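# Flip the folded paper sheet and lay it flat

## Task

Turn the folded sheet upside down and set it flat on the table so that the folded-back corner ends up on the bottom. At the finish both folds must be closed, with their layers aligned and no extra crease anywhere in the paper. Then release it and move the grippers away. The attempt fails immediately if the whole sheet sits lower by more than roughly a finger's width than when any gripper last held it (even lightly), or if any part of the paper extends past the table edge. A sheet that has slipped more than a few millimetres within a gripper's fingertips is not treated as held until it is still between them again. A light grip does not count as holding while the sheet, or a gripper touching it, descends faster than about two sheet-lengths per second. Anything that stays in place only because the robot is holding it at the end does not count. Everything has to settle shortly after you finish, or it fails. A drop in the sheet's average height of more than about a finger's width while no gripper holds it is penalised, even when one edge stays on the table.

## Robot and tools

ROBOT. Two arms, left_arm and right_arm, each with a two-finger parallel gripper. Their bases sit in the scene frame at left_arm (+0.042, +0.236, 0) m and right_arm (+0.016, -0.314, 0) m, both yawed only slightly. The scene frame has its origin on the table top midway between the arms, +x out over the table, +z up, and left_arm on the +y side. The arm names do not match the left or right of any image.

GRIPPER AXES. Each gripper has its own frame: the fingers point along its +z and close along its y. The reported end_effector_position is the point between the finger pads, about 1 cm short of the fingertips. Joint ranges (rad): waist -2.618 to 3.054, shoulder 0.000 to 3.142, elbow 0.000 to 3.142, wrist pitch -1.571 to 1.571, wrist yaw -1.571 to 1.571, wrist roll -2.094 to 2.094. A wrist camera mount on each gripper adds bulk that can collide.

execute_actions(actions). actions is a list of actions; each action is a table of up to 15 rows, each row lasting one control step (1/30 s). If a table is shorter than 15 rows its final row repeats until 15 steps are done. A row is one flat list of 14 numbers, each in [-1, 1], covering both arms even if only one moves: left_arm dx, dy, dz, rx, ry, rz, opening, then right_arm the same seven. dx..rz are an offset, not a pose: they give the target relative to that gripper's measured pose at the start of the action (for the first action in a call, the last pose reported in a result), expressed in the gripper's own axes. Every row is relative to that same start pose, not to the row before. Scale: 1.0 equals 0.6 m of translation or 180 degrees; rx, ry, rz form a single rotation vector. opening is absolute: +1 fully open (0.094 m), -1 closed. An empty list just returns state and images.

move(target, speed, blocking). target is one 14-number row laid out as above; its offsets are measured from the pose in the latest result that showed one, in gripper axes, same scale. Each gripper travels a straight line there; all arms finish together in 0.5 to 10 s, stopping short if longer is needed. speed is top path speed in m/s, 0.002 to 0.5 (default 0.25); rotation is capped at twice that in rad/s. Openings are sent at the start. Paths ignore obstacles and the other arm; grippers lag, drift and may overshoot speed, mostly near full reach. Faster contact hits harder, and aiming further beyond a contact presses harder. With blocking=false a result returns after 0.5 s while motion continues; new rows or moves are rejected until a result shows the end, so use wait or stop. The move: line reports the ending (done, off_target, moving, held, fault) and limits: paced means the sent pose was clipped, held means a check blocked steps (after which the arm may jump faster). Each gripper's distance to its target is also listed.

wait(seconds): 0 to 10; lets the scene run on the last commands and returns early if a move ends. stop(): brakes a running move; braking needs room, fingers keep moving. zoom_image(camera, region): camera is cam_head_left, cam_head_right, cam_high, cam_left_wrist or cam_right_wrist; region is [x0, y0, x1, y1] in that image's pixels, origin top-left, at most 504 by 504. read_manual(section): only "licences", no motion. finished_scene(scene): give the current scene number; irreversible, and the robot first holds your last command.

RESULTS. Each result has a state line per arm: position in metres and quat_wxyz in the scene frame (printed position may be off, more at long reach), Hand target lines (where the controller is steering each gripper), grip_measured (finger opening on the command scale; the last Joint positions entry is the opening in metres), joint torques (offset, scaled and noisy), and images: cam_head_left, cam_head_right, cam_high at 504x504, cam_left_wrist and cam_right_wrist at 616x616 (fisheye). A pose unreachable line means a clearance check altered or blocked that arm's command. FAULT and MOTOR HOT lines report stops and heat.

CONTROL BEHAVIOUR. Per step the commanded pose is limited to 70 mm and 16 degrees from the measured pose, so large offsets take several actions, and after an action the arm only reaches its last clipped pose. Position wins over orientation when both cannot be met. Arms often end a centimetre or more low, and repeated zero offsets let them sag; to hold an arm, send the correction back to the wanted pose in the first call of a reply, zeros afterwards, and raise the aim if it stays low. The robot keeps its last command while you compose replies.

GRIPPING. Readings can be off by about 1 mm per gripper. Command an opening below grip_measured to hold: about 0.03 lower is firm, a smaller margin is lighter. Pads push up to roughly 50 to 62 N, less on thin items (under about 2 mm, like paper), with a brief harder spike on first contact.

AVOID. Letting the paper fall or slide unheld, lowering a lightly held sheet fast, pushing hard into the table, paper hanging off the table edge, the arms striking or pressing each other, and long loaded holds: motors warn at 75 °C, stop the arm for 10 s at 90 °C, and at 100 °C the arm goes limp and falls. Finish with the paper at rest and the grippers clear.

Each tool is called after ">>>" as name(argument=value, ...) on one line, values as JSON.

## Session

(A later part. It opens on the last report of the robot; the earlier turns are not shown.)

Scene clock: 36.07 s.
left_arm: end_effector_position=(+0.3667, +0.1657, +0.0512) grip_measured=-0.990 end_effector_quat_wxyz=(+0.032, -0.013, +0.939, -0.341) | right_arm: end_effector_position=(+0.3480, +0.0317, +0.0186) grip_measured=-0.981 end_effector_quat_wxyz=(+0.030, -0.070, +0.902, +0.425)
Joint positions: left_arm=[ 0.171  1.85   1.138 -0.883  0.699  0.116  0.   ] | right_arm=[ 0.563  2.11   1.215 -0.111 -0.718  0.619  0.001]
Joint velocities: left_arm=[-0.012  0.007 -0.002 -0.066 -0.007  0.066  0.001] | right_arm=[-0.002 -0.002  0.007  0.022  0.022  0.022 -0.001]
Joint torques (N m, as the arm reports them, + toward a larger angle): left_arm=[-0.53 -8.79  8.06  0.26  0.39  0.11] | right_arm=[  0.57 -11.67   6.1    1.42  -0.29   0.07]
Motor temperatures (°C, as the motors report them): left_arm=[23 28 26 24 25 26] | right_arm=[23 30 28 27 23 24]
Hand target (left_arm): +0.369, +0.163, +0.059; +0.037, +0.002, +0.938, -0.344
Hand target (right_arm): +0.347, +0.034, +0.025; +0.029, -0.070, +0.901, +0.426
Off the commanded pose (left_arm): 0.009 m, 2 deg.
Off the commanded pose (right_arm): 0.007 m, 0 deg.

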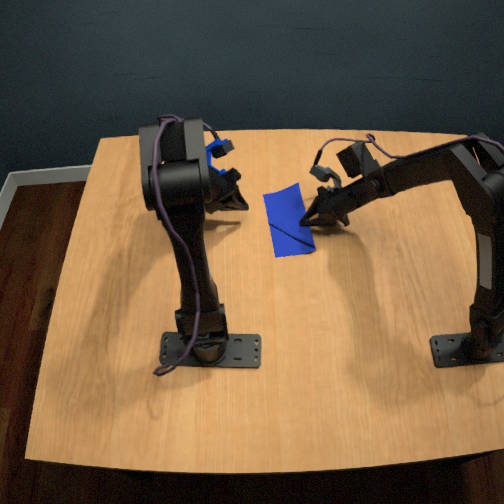

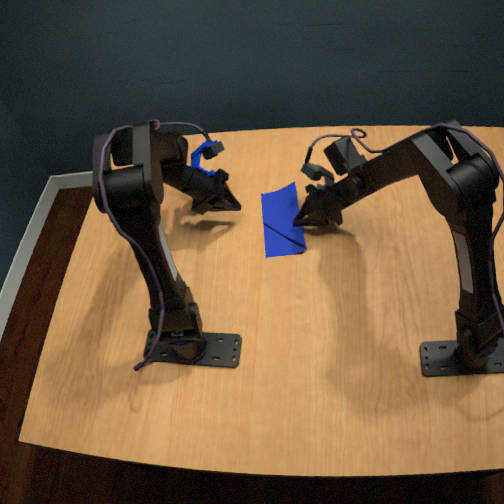

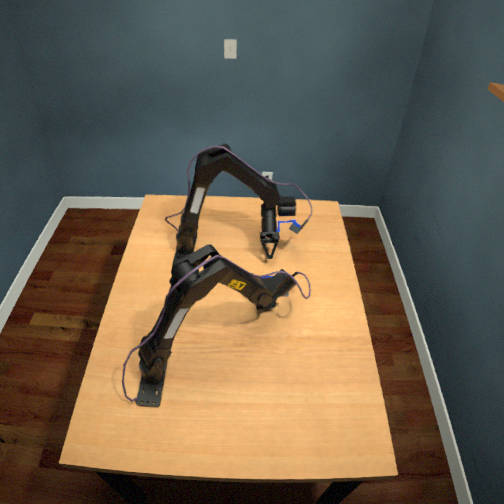

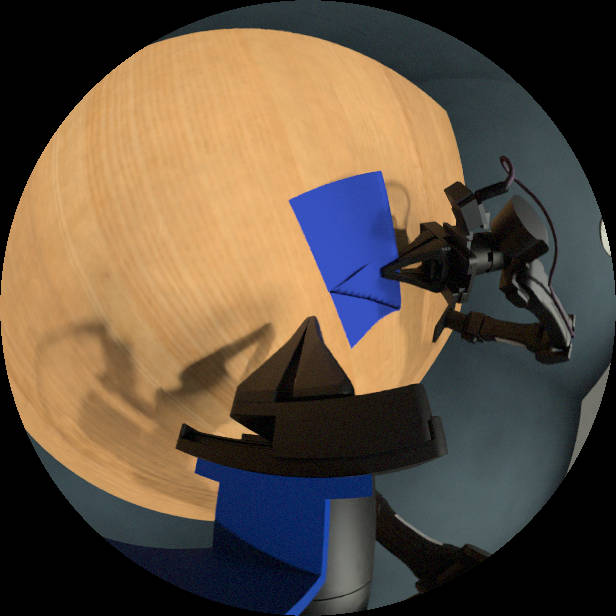

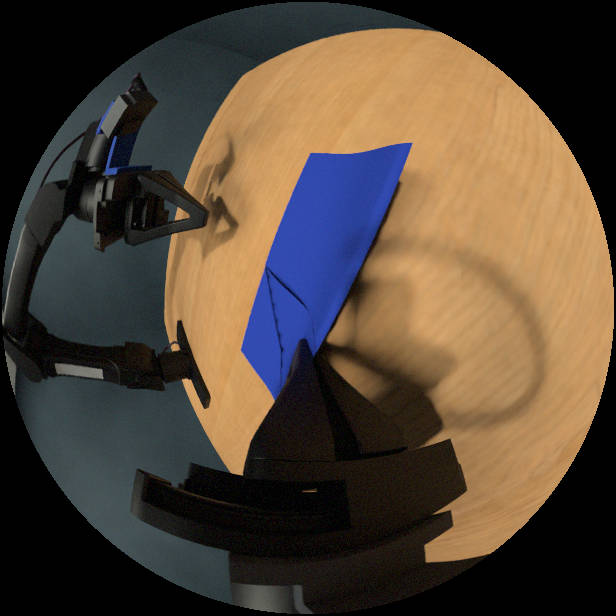

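>>> move(target=[0,0.05,-0.1,-0.05,0,0,-1,0,0.045,-0.28,0.28,0.03,0,-1], speed=0.2)

>>> move(target=[0,0,0,0,0,0,-1,0,0,-0.015,0,0,-0.62,-1], speed=0.45)

Scene clock: 41.83 s.
left_arm: end_effector_position=(+0.3564, +0.2231, +0.0670) grip_measured=-0.990 end_effector_quat_wxyz=(+0.014, -0.023, +0.962, -0.271) | right_arm: end_effector_position=(+0.3449, -0.0817, +0.1430) grip_measured=-0.981 end_effector_quat_wxyz=(+0.015, -0.067, +0.998, +0.001)
Joint positions: left_arm=[ 0.286  1.83   1.246 -1.092  0.54   0.232  0.   ] | right_arm=[ 0.625  2.076  2.003 -1.471  0.013  0.484  0.001]
Joint velocities: left_arm=[ 0.017 -0.007 -0.007 -0.066 -0.022  0.007 -0.   ] | right_arm=[-0.017  0.002 -0.022  0.022 -0.022  0.037  0.001]
Joint torques (N m, as the arm reports them, + toward a larger angle): left_arm=[ 0.55 -9.5   8.27  0.09  0.28  0.13] | right_arm=[ 0.74 -9.91  7.6   0.59  0.16  0.07]
Motor temperatures (°C, as the motors report them): left_arm=[23 29 26 24 25 26] | right_arm=[23 32 29 27 23 24]
Hand target (left_arm): +0.362, +0.227, +0.077; +0.031, -0.016, +0.963, -0.267
Hand target (right_arm): +0.344, -0.080, +0.146; +0.016, -0.068, +0.998, -0.002
Off the commanded pose (left_arm): 0.013 m, 2 deg.
Off the commanded pose (right_arm): 0.003 m, 1 deg.
move: off_target (left_arm)

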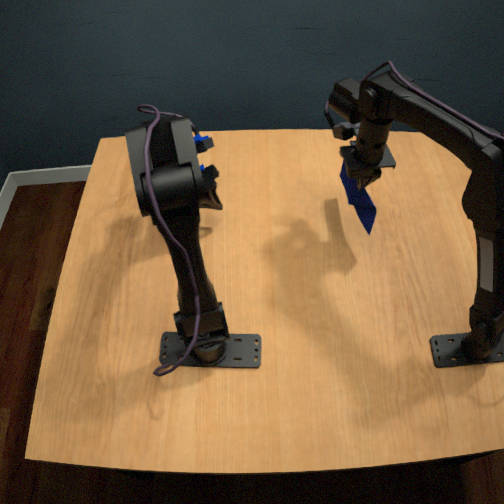

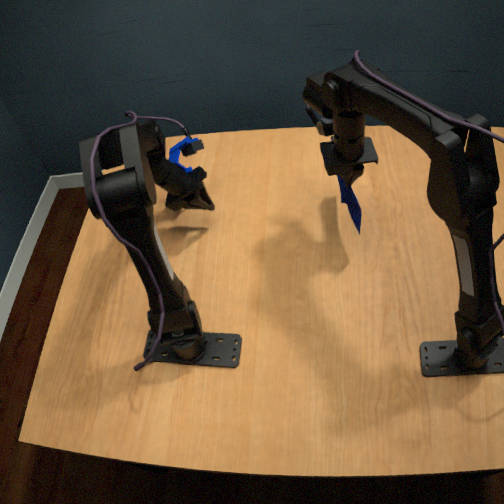

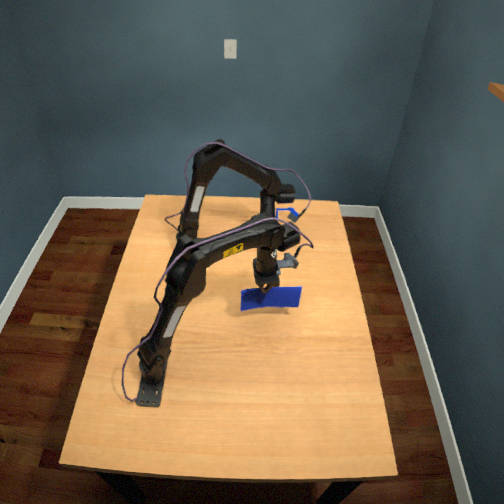

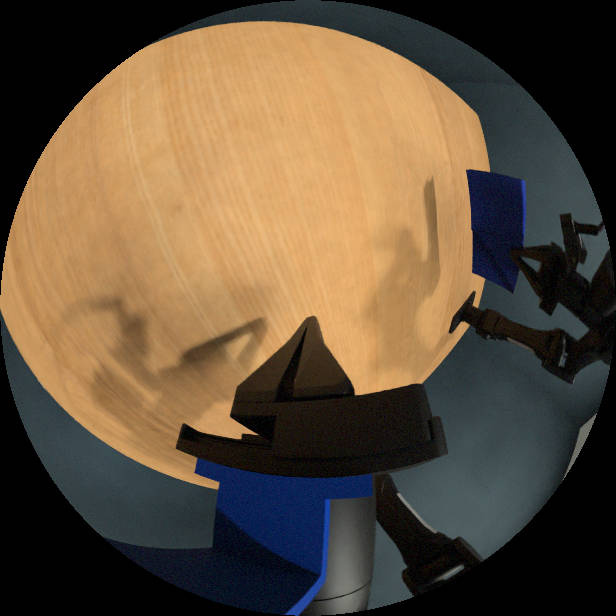

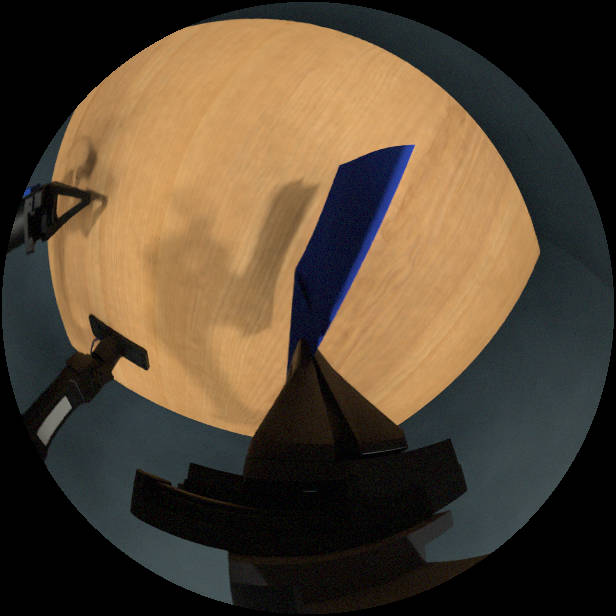

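Scene clock: 44.70 s.
left_arm: end_effector_position=(+0.3564, +0.2231, +0.0670) grip_measured=-0.990 end_effector_quat_wxyz=(+0.014, -0.023, +0.962, -0.271) | right_arm: end_effector_position=(+0.3455, -0.0820, +0.1487) grip_measured=-0.981 end_effector_quat_wxyz=(-0.011, +0.859, -0.511, +0.014)
Joint positions: left_arm=[ 0.286  1.83   1.246 -1.092  0.54   0.232  0.   ] | right_arm=[ 0.625  2.076  2.026 -1.488  0.016 -1.451  0.001]
Joint velocities: left_arm=[-0.012 -0.002 -0.012  0.051  0.022 -0.051 -0.   ] | right_arm=[ 0.007 -0.007 -0.007 -0.051 -0.007 -0.095 -0.   ]
Joint torques (N m, as the arm reports them, + toward a larger angle): left_arm=[ 0.   -8.25  6.34  0.21  0.26  0.01] | right_arm=[  0.06 -10.06   7.46   0.52  -0.01  -0.08]
Motor temperatures (°C, as the motors report them): left_arm=[23 29 27 24 25 26] | right_arm=[23 33 29 26 23 24]
Hand target (left_arm): +0.356, +0.223, +0.067; +0.014, -0.023, +0.962, -0.271
Hand target (right_arm): +0.345, -0.082, +0.152; -0.010, +0.863, -0.505, +0.012
Off the commanded pose (left_arm): 0.000 m, 0 deg.
Off the commanded pose (right_arm): 0.003 m, 1 deg.
move: done

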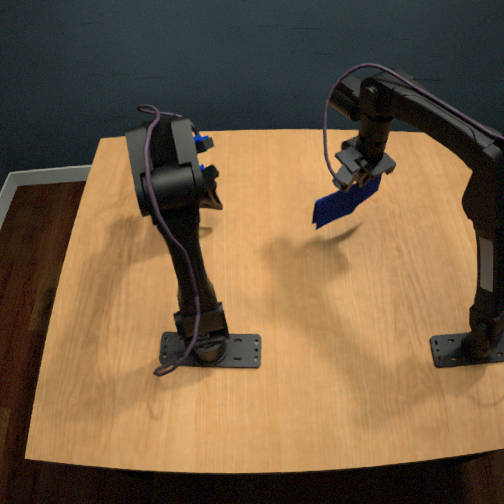

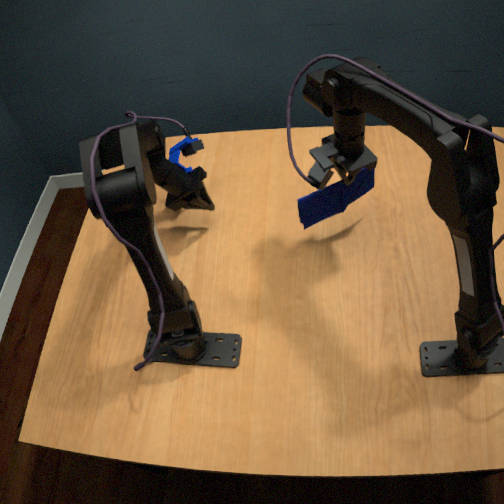

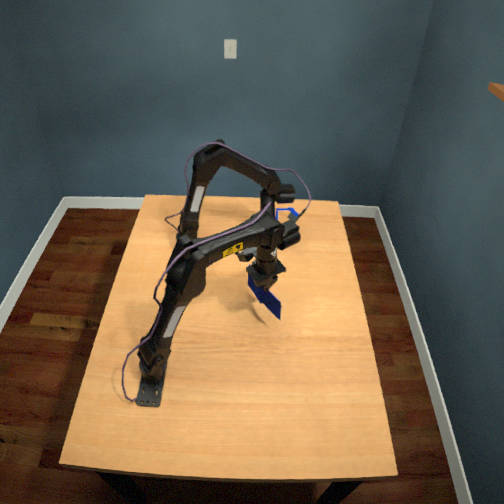

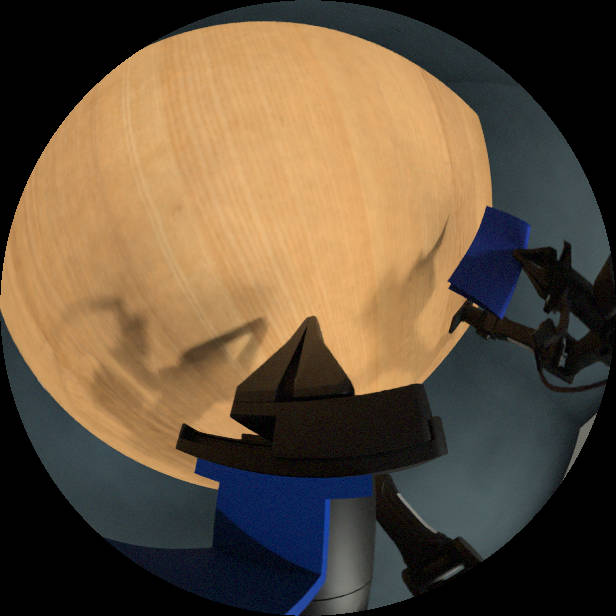

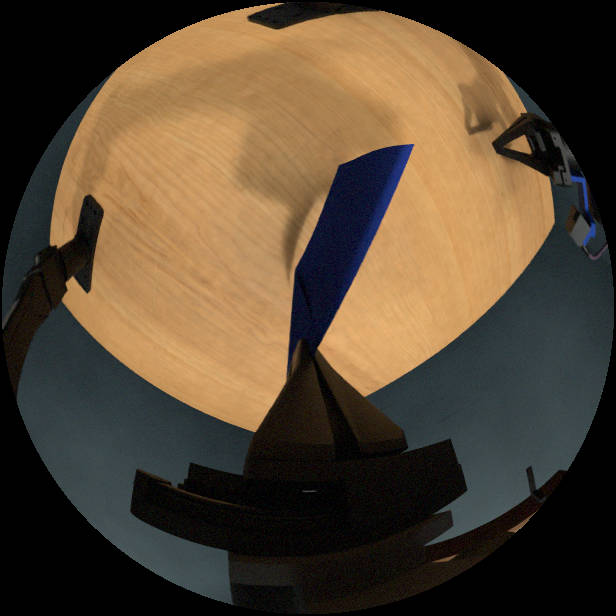

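>>> move(target=[0,0,0,0,0,0,-1,-0.04,-0.17,0.09,0.3,0,0,-1], speed=0.3)

>>> move(target=[0,0,0,0,0,0,-1,0,0.155,-0.034,0,0,0,-1], speed=0.07)

Scene clock: 49.40 s.
left_arm: end_effector_position=(+0.3564, +0.2231, +0.0670) grip_measured=-0.990 end_effector_quat_wxyz=(+0.014, -0.023, +0.962, -0.271) | right_arm: end_effector_position=(+0.4290, -0.0133, +0.1052) grip_measured=-0.982 end_effector_quat_wxyz=(-0.407, +0.757, -0.449, +0.244)
Joint positions: left_arm=[ 0.286  1.83   1.246 -1.092  0.54   0.232  0.   ] | right_arm=[ 0.689  1.84   1.055  0.194  0.156 -1.472  0.001]
Joint velocities: left_arm=[-0.022 -0.012 -0.007 -0.022 -0.051 -0.007 -0.001] | right_arm=[ 0.002  0.007 -0.012  0.066  0.037 -0.022 -0.   ]
Joint torques (N m, as the arm reports them, + toward a larger angle): left_arm=[ 0.01 -8.26  6.34  0.21  0.27  0.  ] | right_arm=[ 0.6  -8.39  5.82  2.22  0.06 -0.05]
Motor temperatures (°C, as the motors report them): left_arm=[23 29 27 24 25 26] | right_arm=[23 33 29 26 23 24]
Hand target (left_arm): +0.356, +0.223, +0.067; +0.014, -0.023, +0.962, -0.271
Hand target (right_arm): +0.425, -0.012, +0.098; -0.400, +0.763, -0.446, +0.244
Off the commanded pose (left_arm): 0.000 m, 0 deg.
Off the commanded pose (right_arm): 0.008 m, 1 deg.
move: done

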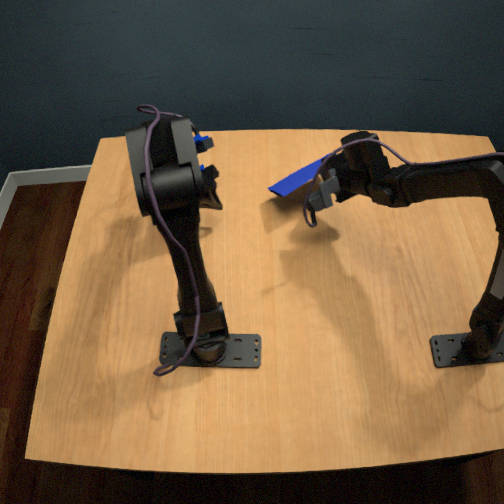

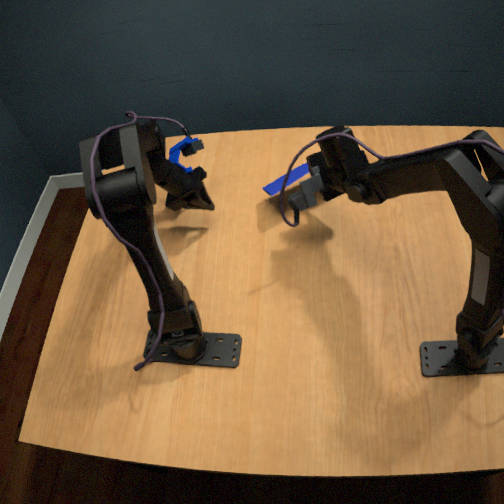

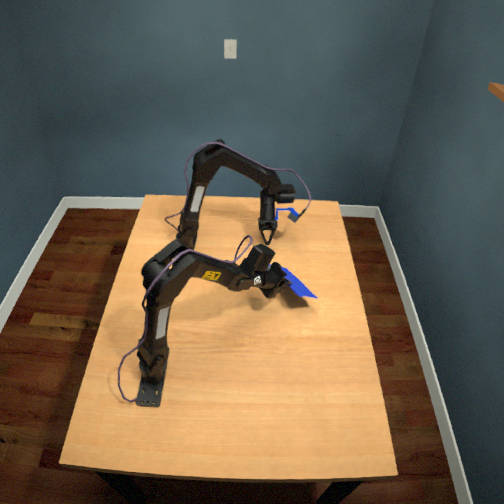

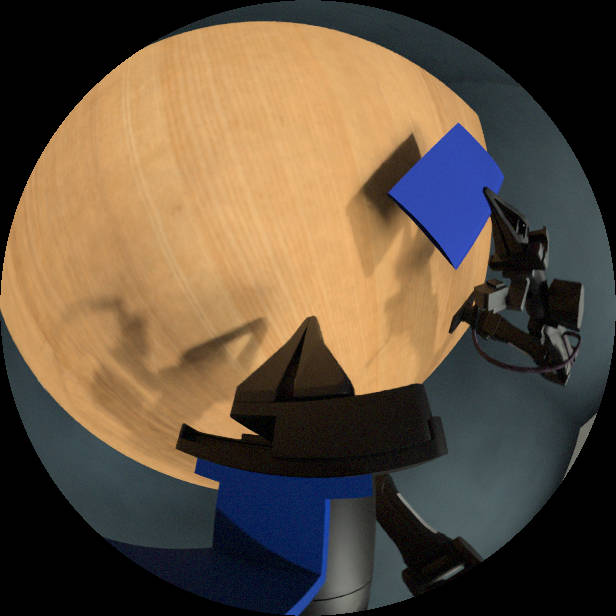

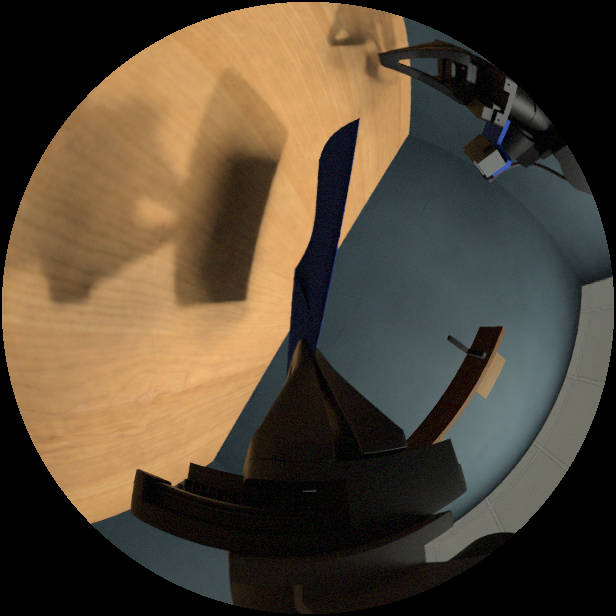

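Scene clock: 51.30 s.
left_arm: end_effector_position=(+0.3564, +0.2231, +0.0670) grip_measured=-0.990 end_effector_quat_wxyz=(+0.014, -0.023, +0.962, -0.271) | right_arm: end_effector_position=(+0.3725, -0.0473, +0.0363) grip_measured=-0.982 end_effector_quat_wxyz=(-0.402, +0.760, -0.447, +0.246)
Joint positions: left_arm=[ 0.286  1.83   1.246 -1.092  0.54   0.232  0.   ] | right_arm=[ 0.721  1.827  0.679  0.547  0.185 -1.463  0.001]
Joint velocities: left_arm=[ 0.002 -0.017 -0.017 -0.007  0.051 -0.022  0.001] | right_arm=[ 0.012 -0.017  0.002  0.037 -0.007  0.037  0.001]
Joint torques (N m, as the arm reports them, + toward a larger angle): left_arm=[ 0.02 -8.22  6.33  0.21  0.26  0.01] | right_arm=[ 0.71 -8.71  4.58  2.21  0.12  0.12]
Motor temperatures (°C, as the motors report them): left_arm=[23 29 27 24 25 26] | right_arm=[23 33 29 27 23 24]
Hand target (left_arm): +0.356, +0.223, +0.067; +0.014, -0.023, +0.962, -0.271
Hand target (right_arm): +0.369, -0.046, +0.039; -0.407, +0.757, -0.449, +0.244
Off the commanded pose (left_arm): 0.000 m, 0 deg.
Off the commanded pose (right_arm): 0.004 m, 1 deg.
move: done

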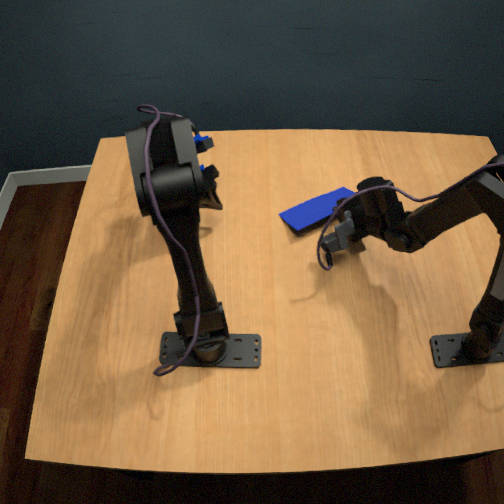

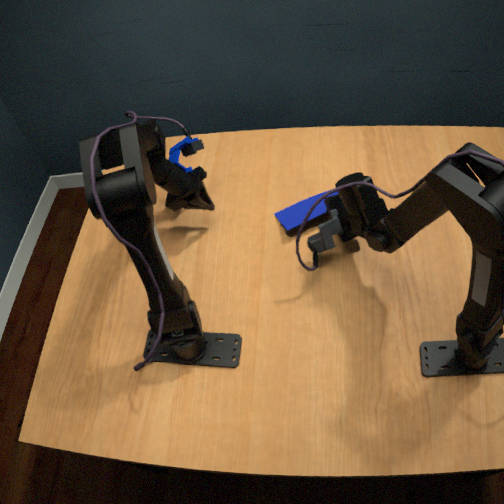

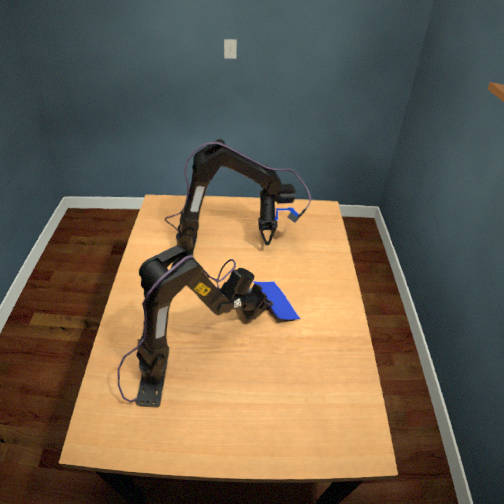

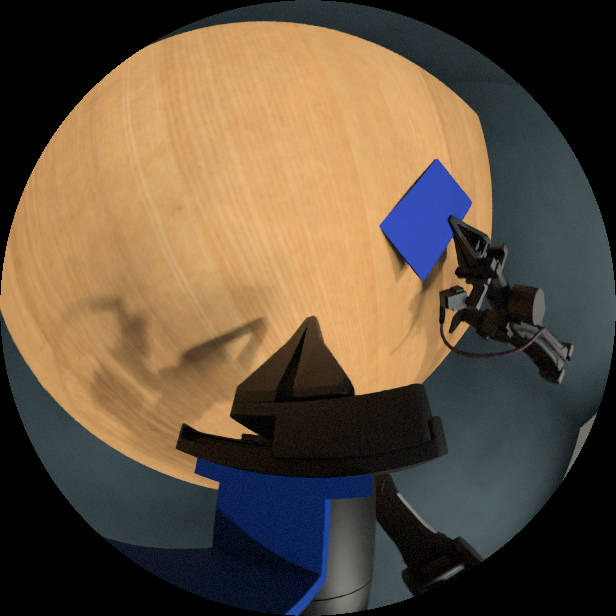

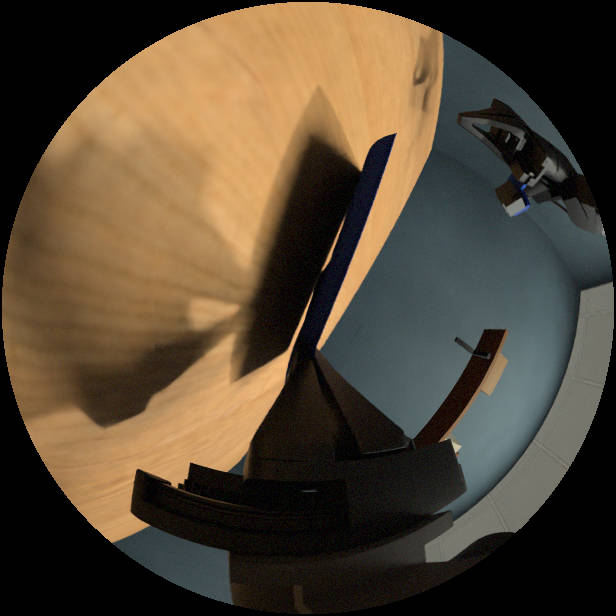

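Lower about 17 mm more, open, and withdraw.

>>> move(target=[0,0,0,0,0,0,-1,0,0.036,-0.002,0,0,0,-1], speed=0.04)

>>> execute_actions(actions=[[[0,0,0,0,0,0,-1,0,0,0,0,0,0,-0.85]],[[0,0,0,0,0,0,-1,0,0,0,0,0,0,-0.65]],[[0,0,0,0,0,0,-1,0,0.01,-0.03,0,0,0,-0.55]],[[0,0,0,0,0,0,-1,0,0.012,-0.03,0,0,0,-0.55]]])

Scene clock: 56.90 s.
left_arm: end_effector_position=(+0.3564, +0.2231, +0.0670) grip_measured=-0.990 end_effector_quat_wxyz=(+0.014, -0.023, +0.962, -0.271) | right_arm: end_effector_position=(+0.3653, -0.0540, +0.0242) grip_measured=-0.982 end_effector_quat_wxyz=(-0.405, +0.759, -0.447, +0.248)
Joint positions: left_arm=[ 0.286  1.83   1.246 -1.092  0.54   0.232  0.   ] | right_arm=[ 0.721  1.85   0.62   0.637  0.187 -1.463  0.001]
Joint velocities: left_arm=[ 0.007  0.002 -0.017  0.007  0.007 -0.037  0.   ] | right_arm=[ 0.002 -0.007 -0.007  0.051  0.051  0.007 -0.001]
Joint torques (N m, as the arm reports them, + toward a larger angle): left_arm=[ 0.   -8.26  6.35  0.2   0.26  0.01] | right_arm=[ 0.76 -6.88  4.2   2.17  0.15  0.03]
Motor temperatures (°C, as the motors report them): left_arm=[23 29 27 23 25 26] | right_arm=[23 33 29 28 23 24]
Hand target (left_arm): +0.356, +0.223, +0.067; +0.014, -0.023, +0.962, -0.271
Hand target (right_arm): +0.361, -0.054, +0.019; -0.402, +0.761, -0.447, +0.246
Off the commanded pose (left_arm): 0.000 m, 0 deg.
Off the commanded pose (right_arm): 0.007 m, 0 deg.
move: done

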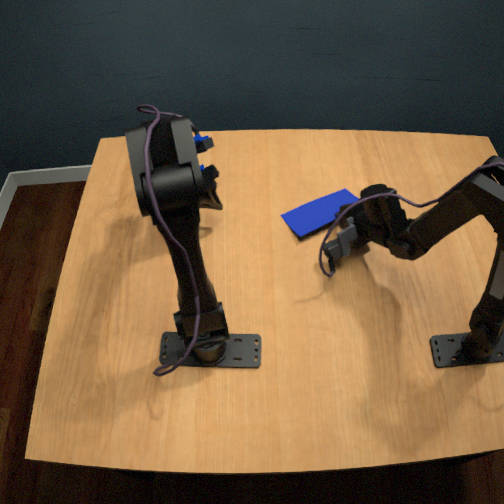

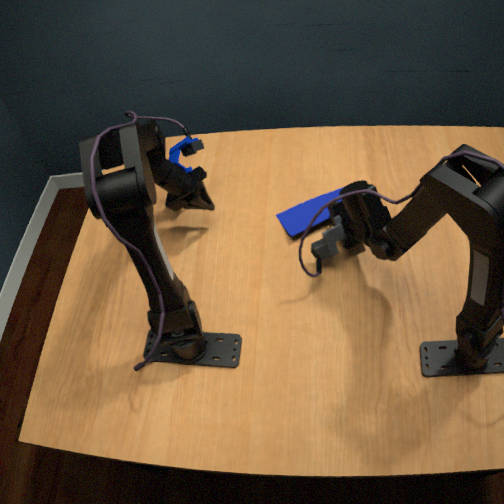

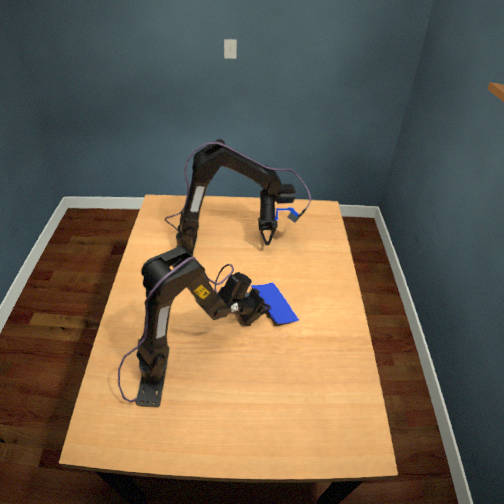

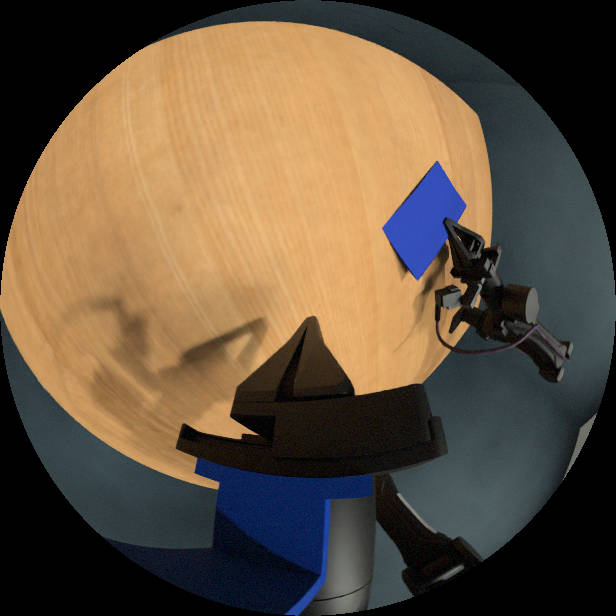

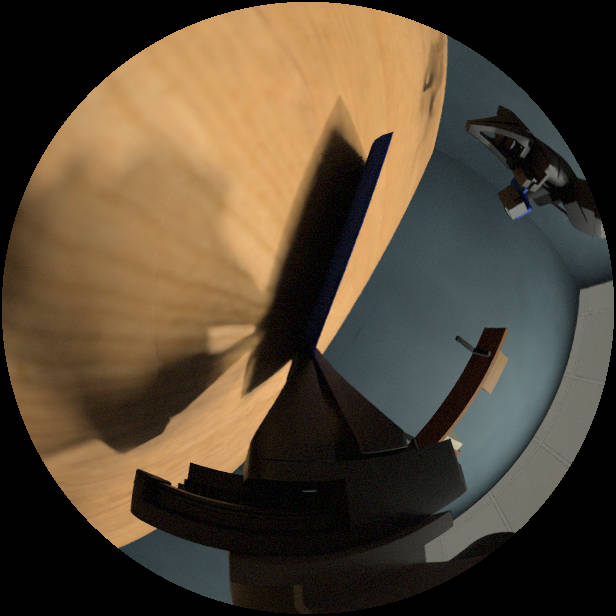

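Scene clock: 58.90 s.
left_arm: end_effector_position=(+0.3564, +0.2231, +0.0670) grip_measured=-0.990 end_effector_quat_wxyz=(+0.014, -0.023, +0.962, -0.271) | right_arm: end_effector_position=(+0.3408, -0.0717, +0.0284) grip_measured=-0.552 end_effector_quat_wxyz=(-0.403, +0.760, -0.445, +0.251)
Joint positions: left_arm=[ 0.286  1.83   1.246 -1.092  0.54   0.232  0.   ] | right_arm=[ 0.734  1.745  0.502  0.647  0.202 -1.463  0.021]
Joint velocities: left_arm=[-0.007  0.007 -0.012  0.022  0.022  0.007 -0.   ] | right_arm=[ 0.022  0.007 -0.002 -0.066 -0.007 -0.051 -0.001]
Joint torques (N m, as the arm reports them, + toward a larger angle): left_arm=[ 0.01 -8.28  6.36  0.2   0.27  0.01] | right_arm=[ 0.61 -8.33  4.21  2.03  0.11  0.12]
Motor temperatures (°C, as the motors report them): left_arm=[23 29 27 23 25 26] | right_arm=[23 33 29 28 23 24]
Hand target (left_arm): +0.356, +0.223, +0.067; +0.014, -0.023, +0.962, -0.271
Hand target (right_arm): +0.337, -0.072, +0.031; -0.404, +0.759, -0.446, +0.249
Off the commanded pose (left_arm): 0.000 m, 0 deg.
Off the commanded pose (right_arm): 0.005 m, 0 deg.

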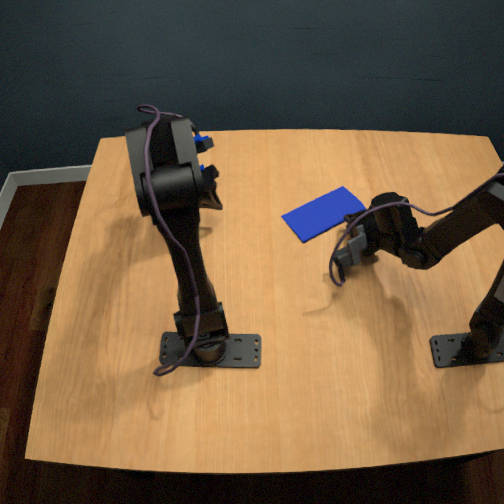

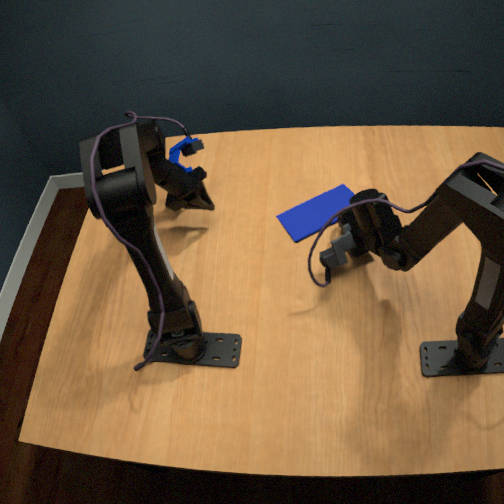

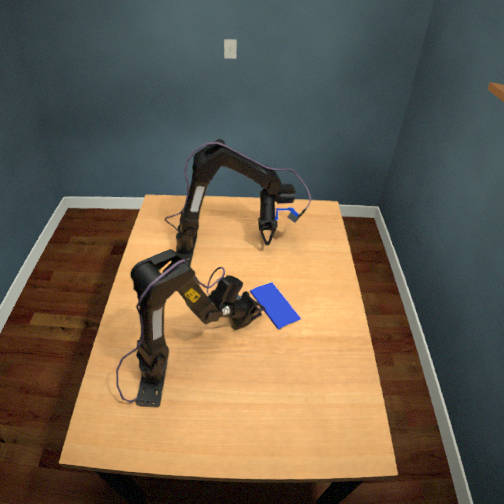

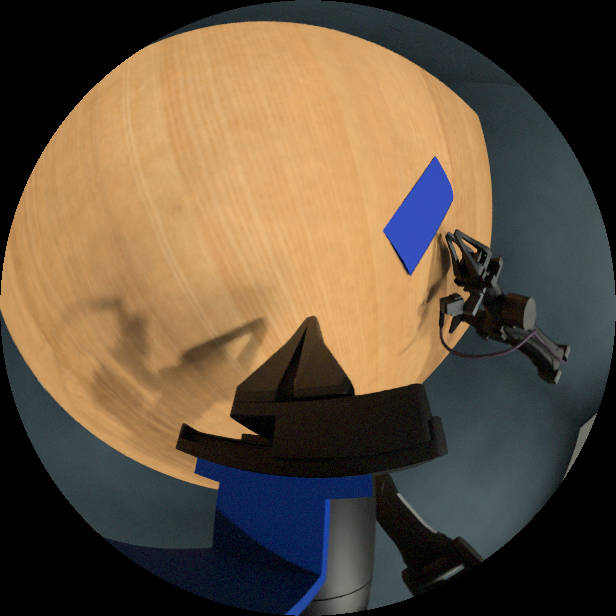

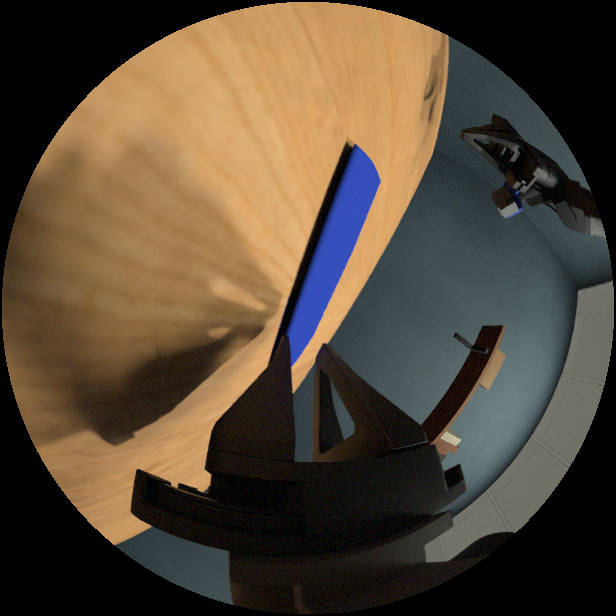

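>>> move(target=[0,0.03,-0.1,0,0,0,-1,0.12,-0.1,-0.27,-0.15,0,0,-0.55])

>>> zoom_image(camera="cam_head_left", region=[270,170,380,260])

>>> zoom_image(camera="cam_high", region=[235,270,315,340])

Scene clock: 62.37 s.
left_arm: end_effector_position=(+0.3493, +0.2660, +0.1066) grip_measured=-0.990 end_effector_quat_wxyz=(+0.011, -0.026, +0.962, -0.272) | right_arm: end_effector_position=(+0.2845, -0.1783, +0.1691) grip_measured=-0.552 end_effector_quat_wxyz=(-0.221, +0.829, -0.492, +0.145)
Joint positions: left_arm=[ 0.42   1.842  1.42  -1.339  0.521  0.381  0.   ] | right_arm=[ 0.477  1.195  1.029 -0.87   0.008 -1.602  0.021]
Joint velocities: left_arm=[ 0.017 -0.007  0.002  0.022  0.022  0.007 -0.   ] | right_arm=[-0.007  0.012  0.002 -0.051  0.007  0.007 -0.001]
Joint torques (N m, as the arm reports them, + toward a larger angle): left_arm=[ 0.42 -7.52  8.27 -0.08  0.25  0.13] | right_arm=[-0.71 -3.31  7.85  1.46 -0.05 -0.07]
Motor temperatures (°C, as the motors report them): left_arm=[23 29 27 23 25 26] | right_arm=[23 32 29 28 23 24]
Hand target (left_arm): +0.353, +0.269, +0.109; +0.014, -0.022, +0.962, -0.272
Hand target (right_arm): +0.283, -0.180, +0.170; -0.215, +0.832, -0.493, +0.139
Off the commanded pose (left_arm): 0.006 m, 1 deg.
Off the commanded pose (right_arm): 0.003 m, 1 deg.
move: done

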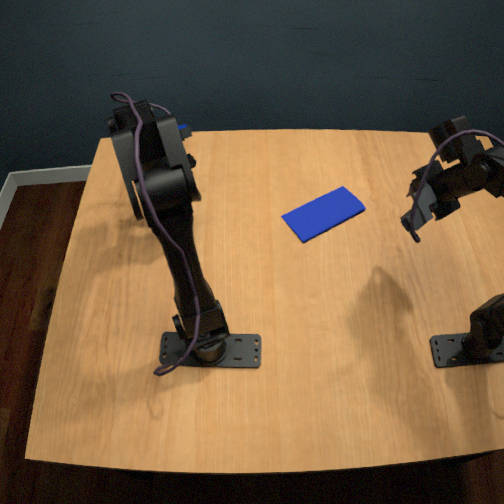

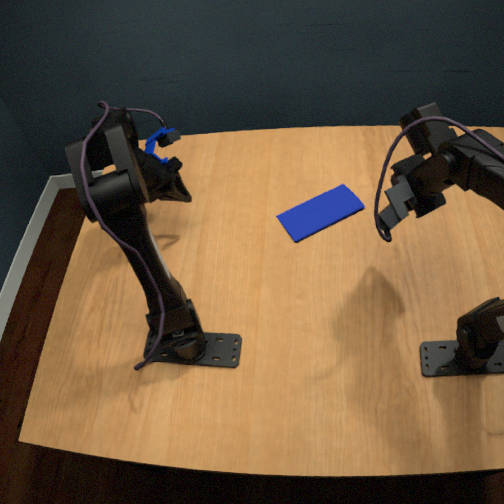

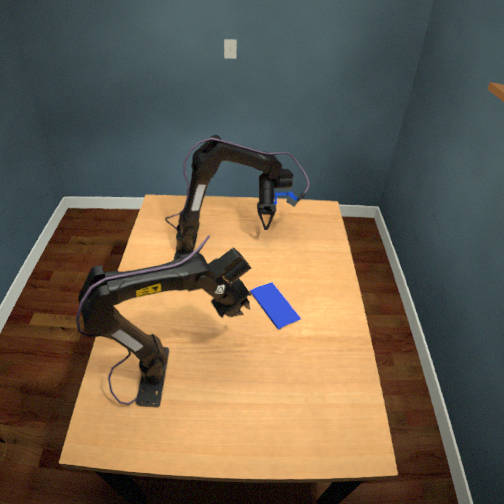

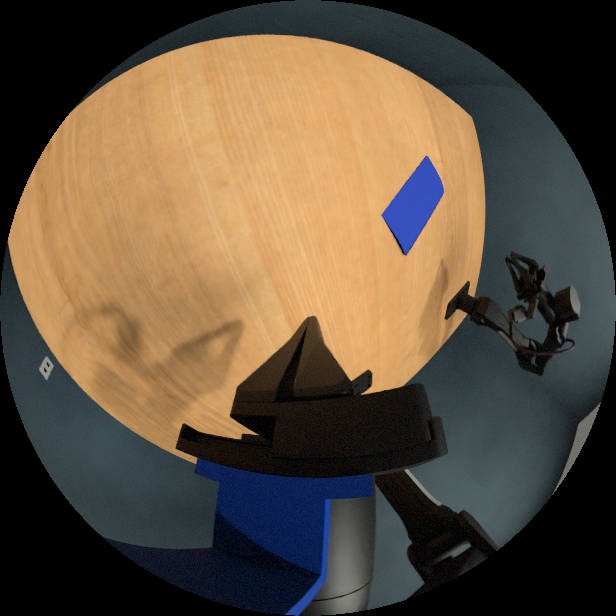

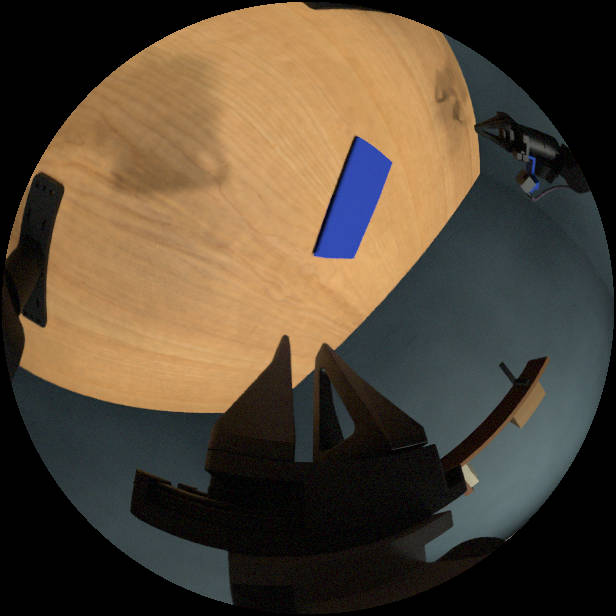

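Region (270, 170, 380, 260) of cam_head_left's 504x504 image, scaled by 4.582, with more detail than that image has; it fills the top 412 rows of this view, and the rest is white.

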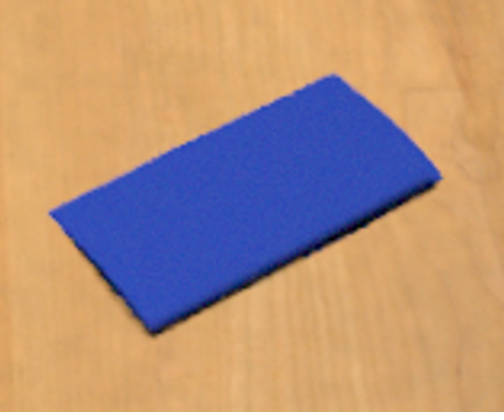

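Region (235, 270, 315, 340) of cam_high's 504x504 image, scaled by 6.300, with more detail than that image has; it fills the top 441 rows of this view, and the rest is white.

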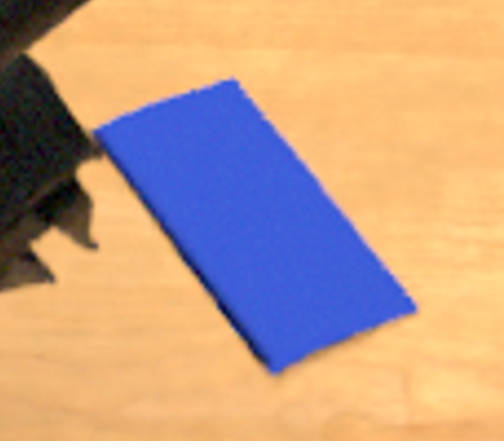

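>>> finished_scene(scene=1)

The scene is finished: the task was done.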